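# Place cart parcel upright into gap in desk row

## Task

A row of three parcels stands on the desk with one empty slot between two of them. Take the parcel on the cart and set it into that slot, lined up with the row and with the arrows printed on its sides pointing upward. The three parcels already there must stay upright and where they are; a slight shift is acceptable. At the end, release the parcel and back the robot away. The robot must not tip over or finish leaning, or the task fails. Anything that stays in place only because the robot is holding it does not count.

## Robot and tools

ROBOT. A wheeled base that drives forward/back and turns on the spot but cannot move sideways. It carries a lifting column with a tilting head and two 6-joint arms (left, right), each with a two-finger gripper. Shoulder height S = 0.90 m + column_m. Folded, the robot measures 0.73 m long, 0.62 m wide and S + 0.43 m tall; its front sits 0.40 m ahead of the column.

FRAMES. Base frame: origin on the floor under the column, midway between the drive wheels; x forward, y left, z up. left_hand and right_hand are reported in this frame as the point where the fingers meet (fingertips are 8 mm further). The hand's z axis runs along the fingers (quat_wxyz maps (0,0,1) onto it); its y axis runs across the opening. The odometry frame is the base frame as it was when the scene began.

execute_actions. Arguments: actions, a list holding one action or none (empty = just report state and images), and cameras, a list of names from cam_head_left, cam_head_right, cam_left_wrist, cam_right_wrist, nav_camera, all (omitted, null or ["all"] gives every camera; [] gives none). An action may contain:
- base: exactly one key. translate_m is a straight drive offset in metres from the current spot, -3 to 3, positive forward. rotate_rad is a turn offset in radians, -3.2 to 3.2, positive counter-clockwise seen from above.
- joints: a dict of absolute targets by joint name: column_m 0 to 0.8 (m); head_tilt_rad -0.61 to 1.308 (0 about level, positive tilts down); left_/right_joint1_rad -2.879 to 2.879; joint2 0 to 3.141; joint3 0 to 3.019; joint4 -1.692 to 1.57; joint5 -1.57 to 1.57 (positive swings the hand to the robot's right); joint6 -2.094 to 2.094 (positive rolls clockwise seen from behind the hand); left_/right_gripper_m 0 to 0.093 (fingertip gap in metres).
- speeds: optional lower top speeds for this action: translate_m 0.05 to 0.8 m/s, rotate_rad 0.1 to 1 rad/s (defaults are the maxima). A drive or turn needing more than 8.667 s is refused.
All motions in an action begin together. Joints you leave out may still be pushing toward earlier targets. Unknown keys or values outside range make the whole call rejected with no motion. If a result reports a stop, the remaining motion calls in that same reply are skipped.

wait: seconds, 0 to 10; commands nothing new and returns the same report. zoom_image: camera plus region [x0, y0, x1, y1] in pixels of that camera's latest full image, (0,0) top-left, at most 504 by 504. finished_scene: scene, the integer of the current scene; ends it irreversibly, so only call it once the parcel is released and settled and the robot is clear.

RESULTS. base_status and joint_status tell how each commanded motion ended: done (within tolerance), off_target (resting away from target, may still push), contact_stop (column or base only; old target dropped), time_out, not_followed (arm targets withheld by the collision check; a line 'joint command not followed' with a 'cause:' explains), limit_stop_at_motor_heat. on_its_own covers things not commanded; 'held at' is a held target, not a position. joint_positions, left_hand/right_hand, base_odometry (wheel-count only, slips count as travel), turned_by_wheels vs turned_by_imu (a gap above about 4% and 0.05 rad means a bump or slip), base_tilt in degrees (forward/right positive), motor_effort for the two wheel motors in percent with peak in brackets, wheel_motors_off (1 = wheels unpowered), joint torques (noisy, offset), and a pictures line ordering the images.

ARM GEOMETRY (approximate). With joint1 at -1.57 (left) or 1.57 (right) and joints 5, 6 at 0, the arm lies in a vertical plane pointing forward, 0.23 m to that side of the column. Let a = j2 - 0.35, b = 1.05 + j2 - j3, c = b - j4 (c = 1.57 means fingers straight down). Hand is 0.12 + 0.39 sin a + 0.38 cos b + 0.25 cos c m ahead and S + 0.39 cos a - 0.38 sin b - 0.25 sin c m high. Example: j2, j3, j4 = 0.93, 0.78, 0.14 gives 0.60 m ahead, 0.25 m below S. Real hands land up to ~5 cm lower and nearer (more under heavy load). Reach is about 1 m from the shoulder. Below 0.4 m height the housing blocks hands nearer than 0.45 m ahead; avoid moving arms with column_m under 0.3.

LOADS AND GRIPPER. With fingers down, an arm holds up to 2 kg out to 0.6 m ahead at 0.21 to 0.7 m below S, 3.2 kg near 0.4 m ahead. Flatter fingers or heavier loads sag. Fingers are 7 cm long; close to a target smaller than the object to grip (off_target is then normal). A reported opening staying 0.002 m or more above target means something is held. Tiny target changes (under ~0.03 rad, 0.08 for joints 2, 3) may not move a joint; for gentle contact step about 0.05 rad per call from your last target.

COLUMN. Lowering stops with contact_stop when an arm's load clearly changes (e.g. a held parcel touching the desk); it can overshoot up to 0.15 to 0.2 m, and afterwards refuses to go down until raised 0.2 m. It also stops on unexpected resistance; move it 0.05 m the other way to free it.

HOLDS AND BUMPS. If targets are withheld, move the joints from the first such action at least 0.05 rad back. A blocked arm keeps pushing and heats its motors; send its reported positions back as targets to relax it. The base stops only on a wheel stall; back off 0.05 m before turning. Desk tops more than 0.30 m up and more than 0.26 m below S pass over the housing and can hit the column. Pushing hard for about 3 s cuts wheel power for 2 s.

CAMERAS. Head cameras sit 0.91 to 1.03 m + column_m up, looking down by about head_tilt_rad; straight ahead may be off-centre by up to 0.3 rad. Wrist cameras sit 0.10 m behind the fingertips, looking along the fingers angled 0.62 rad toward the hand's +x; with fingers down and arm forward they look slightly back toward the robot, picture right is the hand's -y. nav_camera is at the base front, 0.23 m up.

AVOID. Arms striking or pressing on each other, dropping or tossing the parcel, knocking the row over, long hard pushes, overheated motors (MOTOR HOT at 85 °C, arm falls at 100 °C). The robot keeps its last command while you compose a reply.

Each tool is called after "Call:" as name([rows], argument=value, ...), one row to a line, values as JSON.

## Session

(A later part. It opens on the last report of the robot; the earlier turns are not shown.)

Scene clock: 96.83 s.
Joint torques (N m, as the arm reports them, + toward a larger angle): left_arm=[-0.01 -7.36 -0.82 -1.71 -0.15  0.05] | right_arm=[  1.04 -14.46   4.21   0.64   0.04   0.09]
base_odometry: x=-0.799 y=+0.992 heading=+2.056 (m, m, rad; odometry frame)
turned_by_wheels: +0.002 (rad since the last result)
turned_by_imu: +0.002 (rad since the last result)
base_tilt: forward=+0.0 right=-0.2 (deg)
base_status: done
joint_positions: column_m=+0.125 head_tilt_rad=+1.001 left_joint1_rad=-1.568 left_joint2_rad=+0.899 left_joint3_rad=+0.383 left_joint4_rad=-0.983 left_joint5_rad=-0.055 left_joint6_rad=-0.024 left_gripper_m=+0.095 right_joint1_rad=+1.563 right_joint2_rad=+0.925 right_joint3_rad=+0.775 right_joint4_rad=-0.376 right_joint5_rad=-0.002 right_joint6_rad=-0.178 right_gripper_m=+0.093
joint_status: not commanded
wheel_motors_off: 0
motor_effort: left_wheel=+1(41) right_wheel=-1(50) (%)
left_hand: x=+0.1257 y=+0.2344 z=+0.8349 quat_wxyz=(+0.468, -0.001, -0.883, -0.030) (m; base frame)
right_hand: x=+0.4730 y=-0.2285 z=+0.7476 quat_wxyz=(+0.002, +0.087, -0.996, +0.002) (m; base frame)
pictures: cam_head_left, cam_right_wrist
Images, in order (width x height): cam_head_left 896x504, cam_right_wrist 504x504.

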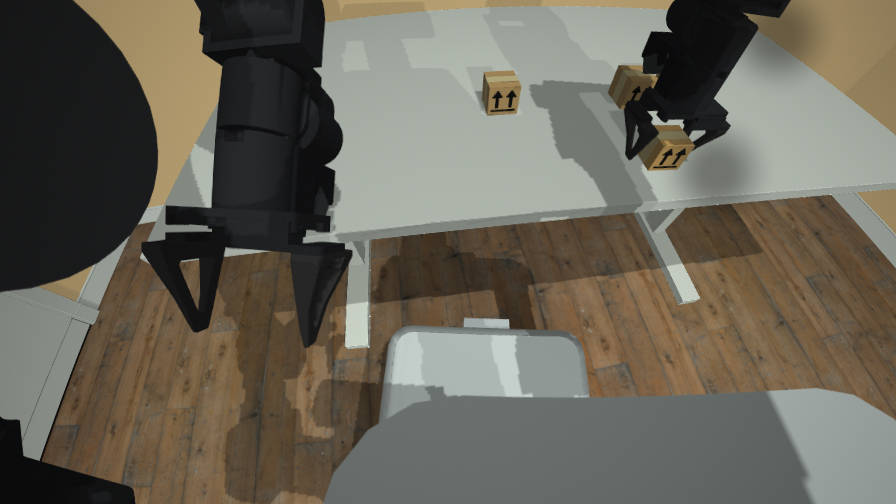

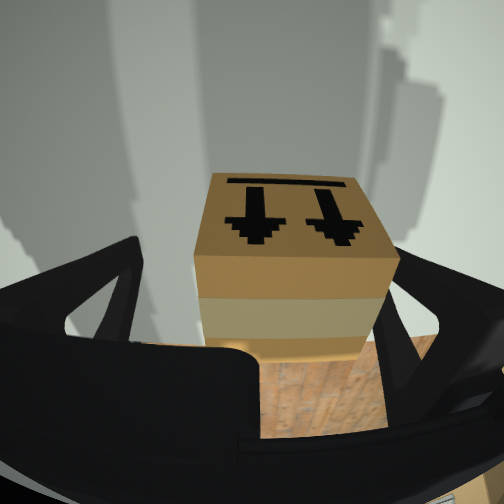

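Call:
execute_actions([
  {"joints":{"right_gripper_m":0.03}},
], cameras=["cam_right_wrist","cam_head_left"])

Call:
execute_actions([
  {"joints":{"column_m":0.24,"right_gripper_m":0.03}},
], cameras=[])

Call:
execute_actions([
  {"base":{"rotate_rad":0.175},"joints":{"right_gripper_m":0.03,"head_tilt_rad":0.9}},
], cameras=["cam_right_wrist","cam_head_left"])

Scene clock: 98.93 s.
Joint torques (N m, as the arm reports them, + toward a larger angle): left_arm=[-0.2  -7.35 -0.89 -1.65 -0.14  0.05] | right_arm=[  0.71 -14.33   4.3    0.47   0.02   0.09]
base_odometry: x=-0.799 y=+0.992 heading=+2.056 (m, m, rad; odometry frame)
turned_by_wheels: +0.000 (rad since the last result)
turned_by_imu: +0.000 (rad since the last result)
base_tilt: forward=+0.0 right=+0.0 (deg)
base_status: not commanded
joint_positions: column_m=+0.125 head_tilt_rad=+1.001 left_joint1_rad=-1.568 left_joint2_rad=+0.899 left_joint3_rad=+0.383 left_joint4_rad=-0.983 left_joint5_rad=-0.055 left_joint6_rad=-0.024 left_gripper_m=+0.095 right_joint1_rad=+1.563 right_joint2_rad=+0.925 right_joint3_rad=+0.775 right_joint4_rad=-0.376 right_joint5_rad=-0.001 right_joint6_rad=-0.178 right_gripper_m=+0.055
joint_status: right_gripper_m off_target (ended at +0.055, target +0.030)
wheel_motors_off: 0
motor_effort: left_wheel=+1(1) right_wheel=-1(1) (%)
left_hand: x=+0.1257 y=+0.2344 z=+0.8349 quat_wxyz=(+0.468, -0.001, -0.883, -0.030) (m; base frame)
right_hand: x=+0.4730 y=-0.2287 z=+0.7476 quat_wxyz=(+0.002, +0.087, -0.996, +0.003) (m; base frame)
pictures: cam_head_left, cam_right_wrist
Images, in order (width x height): cam_head_left 896x504, cam_right_wrist 504x504.

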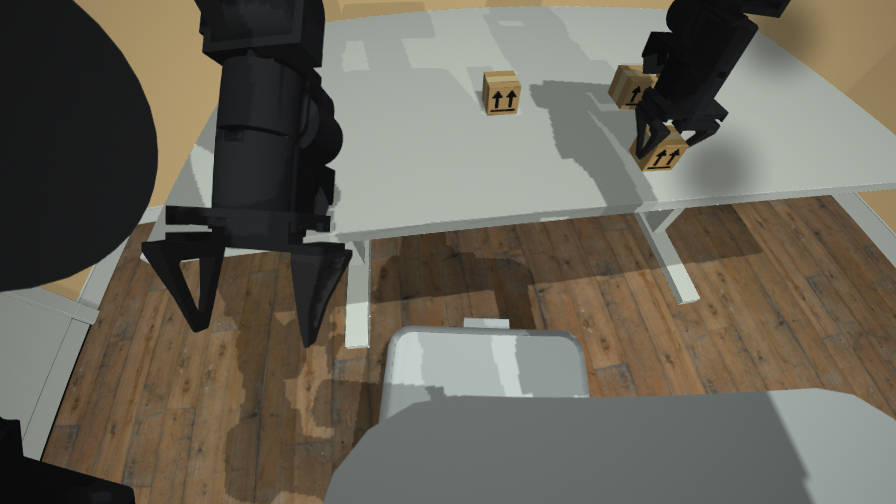

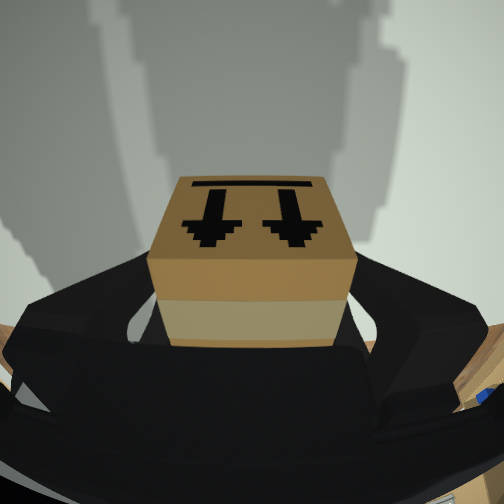

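Scene clock: 101.00 s.
Joint torques (N m, as the arm reports them, + toward a larger angle): left_arm=[-0.28 -7.17 -1.04 -1.75 -0.15  0.03] | right_arm=[  1.   -14.65   4.29   0.57  -0.01   0.11]
base_odometry: x=-0.799 y=+0.992 heading=+2.056 (m, m, rad; odometry frame)
turned_by_wheels: +0.000 (rad since the last result)
turned_by_imu: +0.000 (rad since the last result)
base_tilt: forward=+0.0 right=-0.1 (deg)
base_status: not commanded
joint_positions: column_m=+0.240 head_tilt_rad=+1.001 left_joint1_rad=-1.568 left_joint2_rad=+0.899 left_joint3_rad=+0.383 left_joint4_rad=-0.983 left_joint5_rad=-0.055 left_joint6_rad=-0.024 left_gripper_m=+0.095 right_joint1_rad=+1.563 right_joint2_rad=+0.925 right_joint3_rad=+0.775 right_joint4_rad=-0.376 right_joint5_rad=-0.001 right_joint6_rad=-0.178 right_gripper_m=+0.055
joint_status: right_gripper_m off_target (ended at +0.055, target +0.030); the others done
wheel_motors_off: 0
motor_effort: left_wheel=+3(3) right_wheel=-1(1) (%)
left_hand: x=+0.1257 y=+0.2344 z=+0.9499 quat_wxyz=(+0.468, -0.001, -0.883, -0.030) (m; base frame)
right_hand: x=+0.4730 y=-0.2287 z=+0.8626 quat_wxyz=(+0.002, +0.087, -0.996, +0.003) (m; base frame)
pictures: none
No camera images: the call's "cameras" was empty. Leave "cameras" out to get every camera's image.

Scene clock: 102.23 s.
Joint torques (N m, as the arm reports them, + toward a larger angle): left_arm=[-0.17 -7.17 -0.82 -1.72 -0.14  0.04] | right_arm=[  0.89 -14.45   4.21   0.66  -0.02   0.1 ]
base_odometry: x=-0.799 y=+0.992 heading=+2.229 (m, m, rad; odometry frame)
turned_by_wheels: +0.174 (rad since the last result)
turned_by_imu: +0.170 (rad since the last result)
base_tilt: forward=+0.0 right=-0.2 (deg)
base_status: done
joint_positions: column_m=+0.240 head_tilt_rad=+0.915 left_joint1_rad=-1.568 left_joint2_rad=+0.899 left_joint3_rad=+0.383 left_joint4_rad=-0.983 left_joint5_rad=-0.055 left_joint6_rad=-0.024 left_gripper_m=+0.095 right_joint1_rad=+1.563 right_joint2_rad=+0.925 right_joint3_rad=+0.775 right_joint4_rad=-0.376 right_joint5_rad=-0.001 right_joint6_rad=-0.178 right_gripper_m=+0.055
joint_status: right_gripper_m off_target (ended at +0.055, target +0.030); the others done
wheel_motors_off: 0
motor_effort: left_wheel=-1(35) right_wheel=+1(39) (%)
left_hand: x=+0.1257 y=+0.2344 z=+0.9499 quat_wxyz=(+0.468, -0.001, -0.883, -0.030) (m; base frame)
right_hand: x=+0.4730 y=-0.2287 z=+0.8626 quat_wxyz=(+0.002, +0.087, -0.996, +0.003) (m; base frame)
pictures: cam_head_left, cam_right_wrist
Images, in order (width x height): cam_head_left 896x504, cam_right_wrist 504x504.

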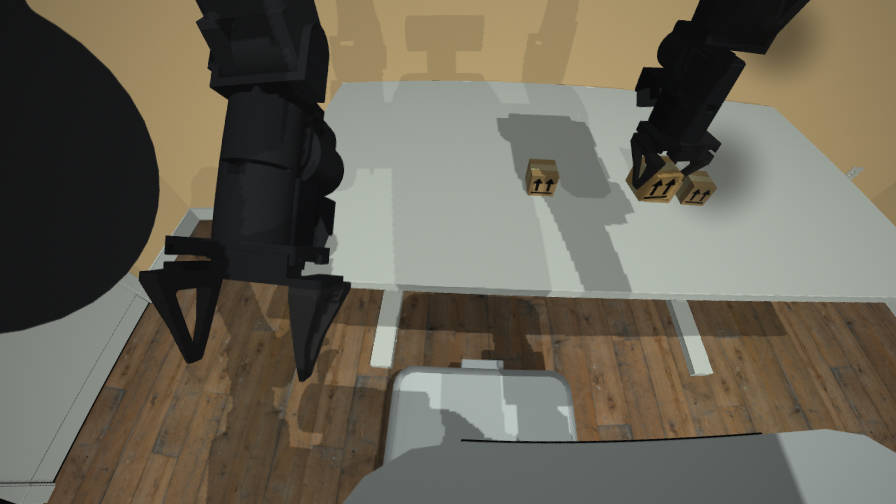

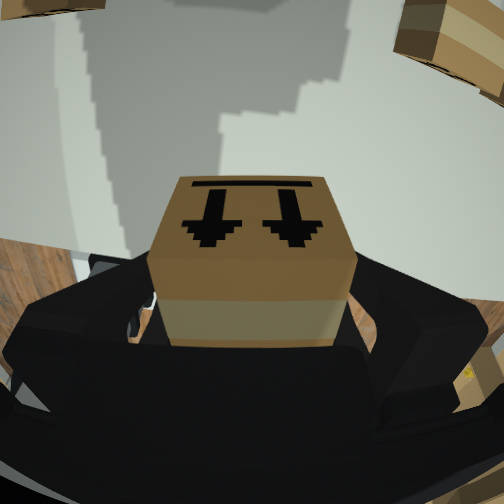

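Call:
execute_actions([
  {"base":{"translate_m":0.13},"joints":{"right_gripper_m":0.03,"right_joint6_rad":0.0}},
], cameras=["cam_right_wrist","cam_head_left"])

Scene clock: 104.73 s.
Joint torques (N m, as the arm reports them, + toward a larger angle): left_arm=[-0.15 -6.89 -1.08 -1.8  -0.14  0.06] | right_arm=[  0.93 -14.44   4.29   0.65   0.01   0.24]
base_odometry: x=-0.879 y=+1.095 heading=+2.230 (m, m, rad; odometry frame)
turned_by_wheels: +0.001 (rad since the last result)
turned_by_imu: +0.002 (rad since the last result)
base_tilt: forward=+0.1 right=+0.0 (deg)
base_status: done
joint_positions: column_m=+0.240 head_tilt_rad=+0.914 left_joint1_rad=-1.568 left_joint2_rad=+0.899 left_joint3_rad=+0.386 left_joint4_rad=-0.983 left_joint5_rad=-0.055 left_joint6_rad=-0.024 left_gripper_m=+0.095 right_joint1_rad=+1.563 right_joint2_rad=+0.927 right_joint3_rad=+0.775 right_joint4_rad=-0.375 right_joint5_rad=-0.001 right_joint6_rad=-0.013 right_gripper_m=+0.055
joint_status: right_gripper_m off_target (ended at +0.055, target +0.030); the others done
wheel_motors_off: 0
motor_effort: left_wheel=+0(41) right_wheel=-1(39) (%)
left_hand: x=+0.1269 y=+0.2344 z=+0.9494 quat_wxyz=(+0.467, -0.001, -0.884, -0.030) (m; base frame)
right_hand: x=+0.4731 y=-0.2287 z=+0.8622 quat_wxyz=(+0.002, +0.005, -1.000, +0.003) (m; base frame)
pictures: cam_head_left, cam_right_wrist
Images, in order (width x height): cam_head_left 896x504, cam_right_wrist 504x504.

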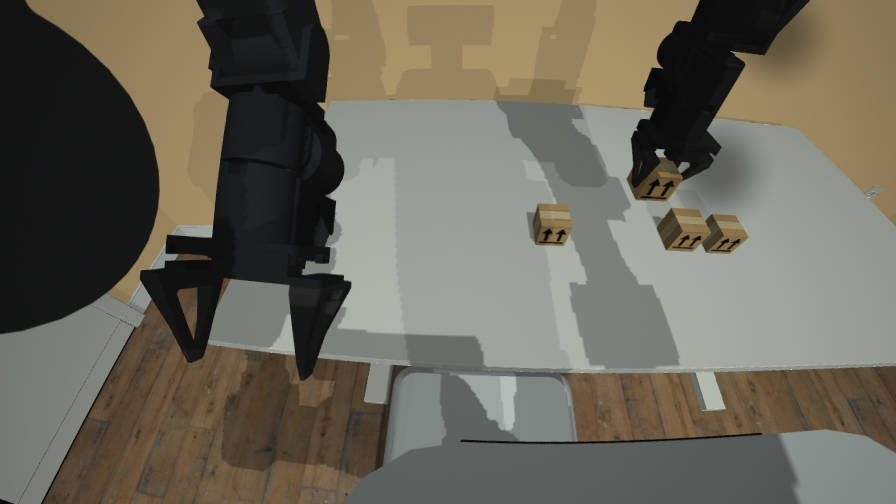

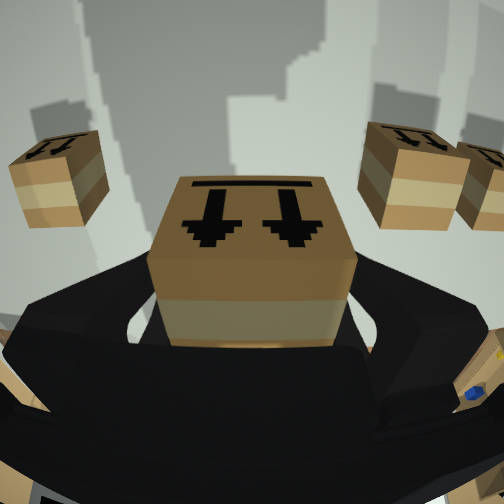

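Call:
execute_actions([
  {"joints":{"column_m":0.145,"right_gripper_m":0.03}},
], cameras=["cam_right_wrist","cam_head_left"])

Scene clock: 108.93 s.
Joint torques (N m, as the arm reports them, + toward a larger angle): left_arm=[-0.29 -7.49 -1.1  -1.71 -0.14  0.05] | right_arm=[  0.71 -15.12   4.27   0.63  -0.02   0.25]
base_odometry: x=-0.879 y=+1.095 heading=+2.230 (m, m, rad; odometry frame)
turned_by_wheels: +0.000 (rad since the last result)
turned_by_imu: +0.001 (rad since the last result)
base_tilt: forward=+0.1 right=-0.2 (deg)
base_status: not commanded
joint_positions: column_m=+0.145 head_tilt_rad=+0.914 left_joint1_rad=-1.568 left_joint2_rad=+0.899 left_joint3_rad=+0.386 left_joint4_rad=-0.983 left_joint5_rad=-0.055 left_joint6_rad=-0.024 left_gripper_m=+0.095 right_joint1_rad=+1.563 right_joint2_rad=+0.927 right_joint3_rad=+0.775 right_joint4_rad=-0.375 right_joint5_rad=-0.001 right_joint6_rad=-0.013 right_gripper_m=+0.055
joint_status: right_gripper_m off_target (ended at +0.055, target +0.030); the others done
wheel_motors_off: 0
motor_effort: left_wheel=+2(2) right_wheel=-2(2) (%)
left_hand: x=+0.1269 y=+0.2344 z=+0.8545 quat_wxyz=(+0.467, -0.001, -0.884, -0.030) (m; base frame)
right_hand: x=+0.4731 y=-0.2287 z=+0.7673 quat_wxyz=(+0.002, +0.005, -1.000, +0.003) (m; base frame)
pictures: cam_head_left, cam_right_wrist
Images, in order (width x height): cam_head_left 896x504, cam_right_wrist 504x504.

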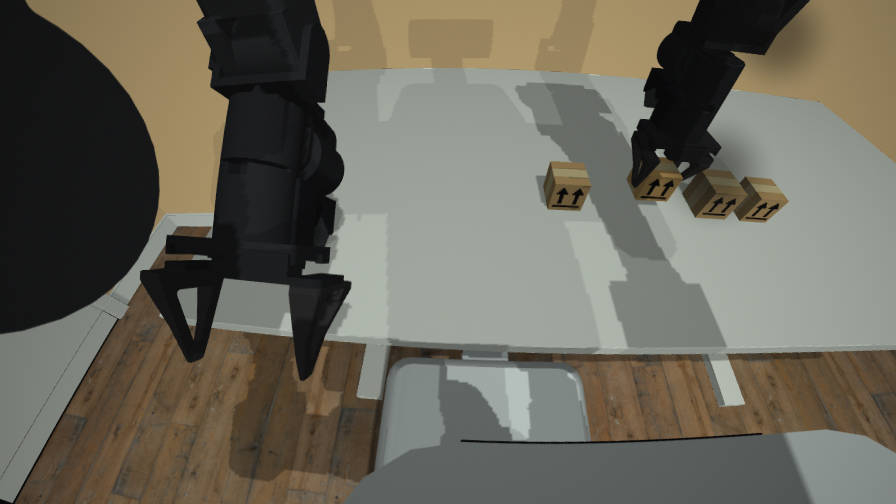

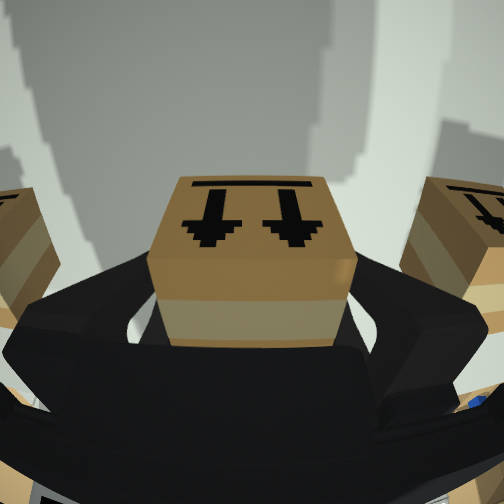

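Call:
execute_actions([
  {"joints":{"column_m":0.127,"right_gripper_m":0.03}},
], cameras=["cam_right_wrist","cam_head_left"])

Scene clock: 110.50 s.
Joint torques (N m, as the arm reports them, + toward a larger angle): left_arm=[-0.15 -7.2  -1.05 -1.65 -0.15  0.06] | right_arm=[  0.99 -14.58   4.24   0.66   0.     0.24]
base_odometry: x=-0.879 y=+1.095 heading=+2.230 (m, m, rad; odometry frame)
turned_by_wheels: +0.000 (rad since the last result)
turned_by_imu: +0.000 (rad since the last result)
base_tilt: forward=+0.1 right=-0.2 (deg)
base_status: not commanded
joint_positions: column_m=+0.127 head_tilt_rad=+0.914 left_joint1_rad=-1.568 left_joint2_rad=+0.899 left_joint3_rad=+0.386 left_joint4_rad=-0.983 left_joint5_rad=-0.055 left_joint6_rad=-0.024 left_gripper_m=+0.095 right_joint1_rad=+1.563 right_joint2_rad=+0.927 right_joint3_rad=+0.775 right_joint4_rad=-0.375 right_joint5_rad=-0.001 right_joint6_rad=-0.013 right_gripper_m=+0.055
joint_status: right_gripper_m off_target (ended at +0.055, target +0.030); the others done
wheel_motors_off: 0
motor_effort: left_wheel=+2(2) right_wheel=-2(2) (%)
left_hand: x=+0.1269 y=+0.2344 z=+0.8365 quat_wxyz=(+0.467, -0.001, -0.884, -0.030) (m; base frame)
right_hand: x=+0.4731 y=-0.2287 z=+0.7493 quat_wxyz=(+0.002, +0.005, -1.000, +0.003) (m; base frame)
pictures: cam_head_left, cam_right_wrist
Images, in order (width x height): cam_head_left 896x504, cam_right_wrist 504x504.

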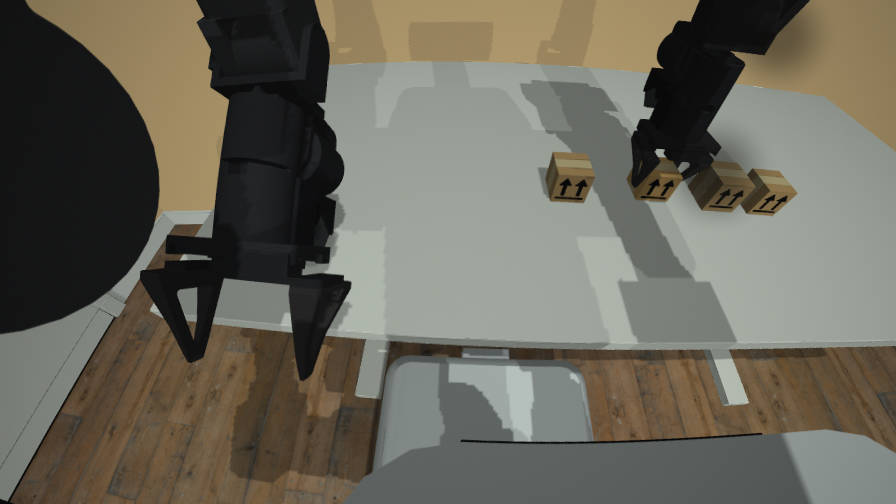

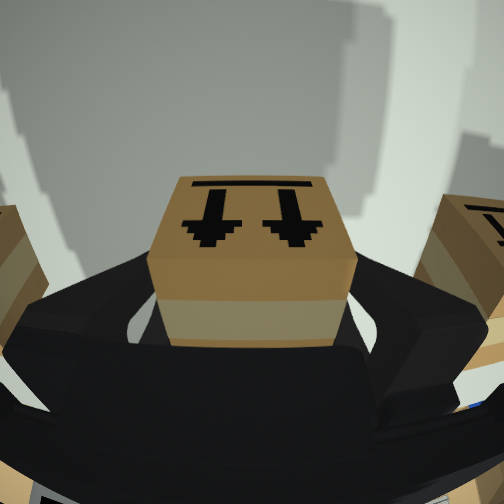

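Call:
execute_actions([
  {"base":{"translate_m":-0.012},"joints":{"right_gripper_m":0.03}},
], cameras=[])

Call:
execute_actions([
  {"joints":{"column_m":0.12,"right_gripper_m":0.03}},
], cameras=[])

Call:
execute_actions([
  {"joints":{"right_gripper_m":0.075}},
], cameras=["cam_right_wrist","cam_head_left"])

Scene clock: 112.67 s.
Joint torques (N m, as the arm reports them, + toward a larger angle): left_arm=[-0.14 -7.12 -0.99 -1.74 -0.16  0.04] | right_arm=[  0.43 -14.73   4.26   0.71   0.02   0.22]
base_odometry: x=-0.872 y=+1.085 heading=+2.229 (m, m, rad; odometry frame)
turned_by_wheels: -0.001 (rad since the last result)
turned_by_imu: +0.000 (rad since the last result)
base_tilt: forward=+0.0 right=+0.0 (deg)
base_status: done
joint_positions: column_m=+0.127 head_tilt_rad=+0.914 left_joint1_rad=-1.568 left_joint2_rad=+0.899 left_joint3_rad=+0.384 left_joint4_rad=-0.983 left_joint5_rad=-0.055 left_joint6_rad=-0.024 left_gripper_m=+0.095 right_joint1_rad=+1.563 right_joint2_rad=+0.928 right_joint3_rad=+0.775 right_joint4_rad=-0.375 right_joint5_rad=-0.001 right_joint6_rad=-0.013 right_gripper_m=+0.055
joint_status: right_gripper_m off_target (ended at +0.055, target +0.030)
wheel_motors_off: 0
motor_effort: left_wheel=-1(24) right_wheel=+1(35) (%)
left_hand: x=+0.1261 y=+0.2344 z=+0.8368 quat_wxyz=(+0.468, -0.001, -0.883, -0.030) (m; base frame)
right_hand: x=+0.4722 y=-0.2287 z=+0.7487 quat_wxyz=(+0.003, +0.005, -1.000, +0.003) (m; base frame)
pictures: none
No camera images: the call's "cameras" was empty. Leave "cameras" out to get every camera's image.

Scene clock: 113.30 s.
Joint torques (N m, as the arm reports them, + toward a larger angle): left_arm=[-0.18 -7.29 -0.93 -1.74 -0.16  0.06] | right_arm=[  0.24 -13.13   4.64   0.97   0.03   0.27]
base_odometry: x=-0.872 y=+1.085 heading=+2.229 (m, m, rad; odometry frame)
turned_by_wheels: +0.000 (rad since the last result)
turned_by_imu: +0.000 (rad since the last result)
base_tilt: forward=+0.1 right=-0.1 (deg)
base_status: not commanded
joint_positions: column_m=+0.120 head_tilt_rad=+0.914 left_joint1_rad=-1.568 left_joint2_rad=+0.899 left_joint3_rad=+0.384 left_joint4_rad=-0.983 left_joint5_rad=-0.055 left_joint6_rad=-0.024 left_gripper_m=+0.095 right_joint1_rad=+1.563 right_joint2_rad=+0.911 right_joint3_rad=+0.771 right_joint4_rad=-0.384 right_joint5_rad=-0.001 right_joint6_rad=-0.013 right_gripper_m=+0.055
joint_status: right_gripper_m off_target (ended at +0.055, target +0.030); the others done
wheel_motors_off: 0
motor_effort: left_wheel=-2(3) right_wheel=+4(4) (%)
left_hand: x=+0.1261 y=+0.2344 z=+0.8298 quat_wxyz=(+0.468, -0.001, -0.883, -0.030) (m; base frame)
right_hand: x=+0.4729 y=-0.2286 z=+0.7473 quat_wxyz=(+0.000, +0.005, -1.000, +0.003) (m; base frame)
pictures: none
No camera images: the call's "cameras" was empty. Leave "cameras" out to get every camera's image.

Scene clock: 113.93 s.
Joint torques (N m, as the arm reports them, + toward a larger angle): left_arm=[-0.22 -7.43 -1.08 -1.86 -0.16  0.04] | right_arm=[  0.71 -14.18   4.64   0.85   0.04   0.25]
base_odometry: x=-0.872 y=+1.085 heading=+2.229 (m, m, rad; odometry frame)
turned_by_wheels: +0.000 (rad since the last result)
turned_by_imu: +0.000 (rad since the last result)
base_tilt: forward=+0.1 right=-0.1 (deg)
base_status: not commanded
joint_positions: column_m=+0.120 head_tilt_rad=+0.914 left_joint1_rad=-1.568 left_joint2_rad=+0.899 left_joint3_rad=+0.384 left_joint4_rad=-0.983 left_joint5_rad=-0.055 left_joint6_rad=-0.024 left_gripper_m=+0.095 right_joint1_rad=+1.563 right_joint2_rad=+0.921 right_joint3_rad=+0.771 right_joint4_rad=-0.381 right_joint5_rad=-0.001 right_joint6_rad=-0.013 right_gripper_m=+0.075
joint_status: all done
wheel_motors_off: 0
motor_effort: left_wheel=-3(4) right_wheel=+2(4) (%)
left_hand: x=+0.1261 y=+0.2344 z=+0.8298 quat_wxyz=(+0.468, -0.001, -0.883, -0.030) (m; base frame)
right_hand: x=+0.4709 y=-0.2286 z=+0.7437 quat_wxyz=(+0.003, +0.005, -1.000, +0.003) (m; base frame)
pictures: cam_head_left, cam_right_wrist
Images, in order (width x height): cam_head_left 896x504, cam_right_wrist 504x504.

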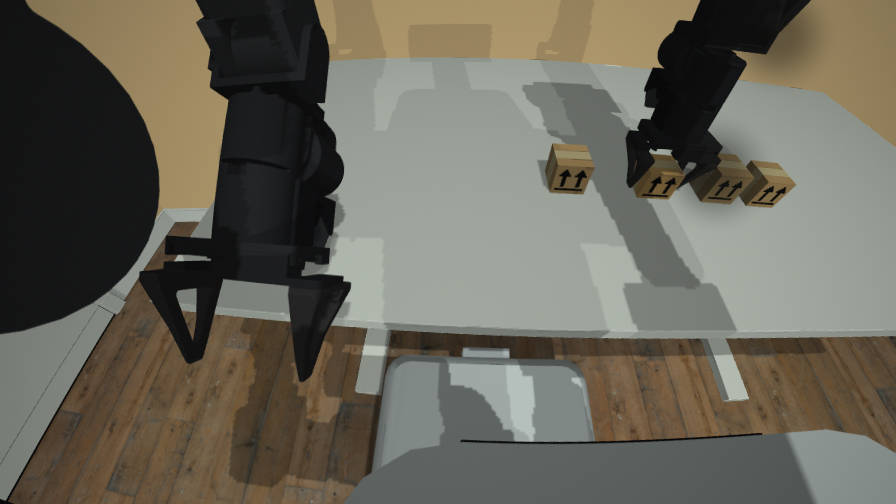

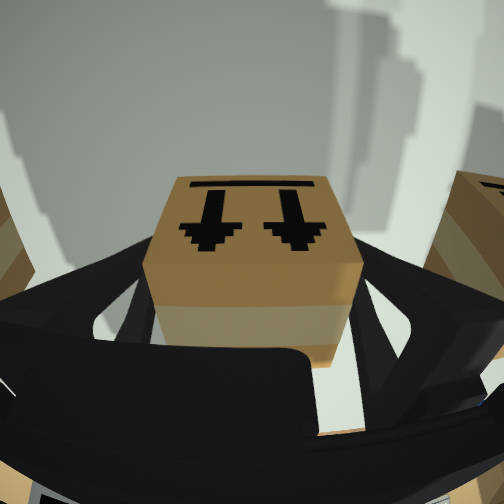

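In line.

Call:
execute_actions([
  {"joints":{"column_m":0.22}},
], cameras=[])

Call:
execute_actions([
  {"base":{"translate_m":-0.4}},
], cameras=["cam_head_left"])

Scene clock: 116.80 s.
Joint torques (N m, as the arm reports them, + toward a larger angle): left_arm=[-0.23 -7.18 -0.75 -1.67 -0.15  0.05] | right_arm=[  0.65 -13.77   4.56   0.81   0.     0.26]
base_odometry: x=-0.872 y=+1.085 heading=+2.229 (m, m, rad; odometry frame)
turned_by_wheels: +0.000 (rad since the last result)
turned_by_imu: +0.001 (rad since the last result)
base_tilt: forward=-0.1 right=-0.1 (deg)
base_status: not commanded
joint_positions: column_m=+0.220 head_tilt_rad=+0.914 left_joint1_rad=-1.568 left_joint2_rad=+0.899 left_joint3_rad=+0.384 left_joint4_rad=-0.983 left_joint5_rad=-0.055 left_joint6_rad=-0.024 left_gripper_m=+0.095 right_joint1_rad=+1.563 right_joint2_rad=+0.922 right_joint3_rad=+0.771 right_joint4_rad=-0.381 right_joint5_rad=-0.001 right_joint6_rad=-0.013 right_gripper_m=+0.075
joint_status: all done
wheel_motors_off: 0
motor_effort: left_wheel=-3(3) right_wheel=+2(2) (%)
left_hand: x=+0.1261 y=+0.2344 z=+0.9297 quat_wxyz=(+0.468, -0.001, -0.883, -0.030) (m; base frame)
right_hand: x=+0.4706 y=-0.2286 z=+0.8432 quat_wxyz=(+0.004, +0.005, -1.000, +0.003) (m; base frame)
pictures: none
No camera images: the call's "cameras" was empty. Leave "cameras" out to get every camera's image.

Scene clock: 119.03 s.
Joint torques (N m, as the arm reports them, + toward a larger angle): left_arm=[-0.11 -6.26 -0.65 -1.77 -0.15  0.04] | right_arm=[  1.09 -13.92   4.7    0.84   0.05   0.26]
base_odometry: x=-0.627 y=+0.769 heading=+2.230 (m, m, rad; odometry frame)
turned_by_wheels: +0.001 (rad since the last result)
turned_by_imu: +0.001 (rad since the last result)
base_tilt: forward=+0.0 right=-0.2 (deg)
base_status: done
joint_positions: column_m=+0.220 head_tilt_rad=+0.914 left_joint1_rad=-1.568 left_joint2_rad=+0.899 left_joint3_rad=+0.382 left_joint4_rad=-0.983 left_joint5_rad=-0.055 left_joint6_rad=-0.024 left_gripper_m=+0.095 right_joint1_rad=+1.563 right_joint2_rad=+0.924 right_joint3_rad=+0.771 right_joint4_rad=-0.379 right_joint5_rad=-0.001 right_joint6_rad=-0.013 right_gripper_m=+0.075
joint_status: not commanded
wheel_motors_off: 0
motor_effort: left_wheel=+0(50) right_wheel=+0(37) (%)
left_hand: x=+0.1250 y=+0.2344 z=+0.9302 quat_wxyz=(+0.468, -0.001, -0.883, -0.030) (m; base frame)
right_hand: x=+0.4703 y=-0.2287 z=+0.8425 quat_wxyz=(+0.004, +0.005, -1.000, +0.003) (m; base frame)
pictures: cam_head_left
Images, in order (width x height): cam_head_left 896x504.

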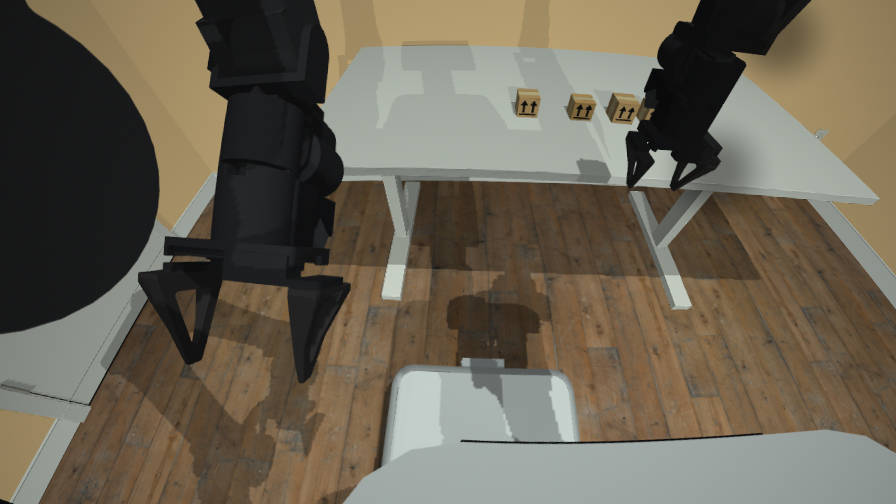

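Call:
finished_scene(scene=2)

The scene is finished: the task was done.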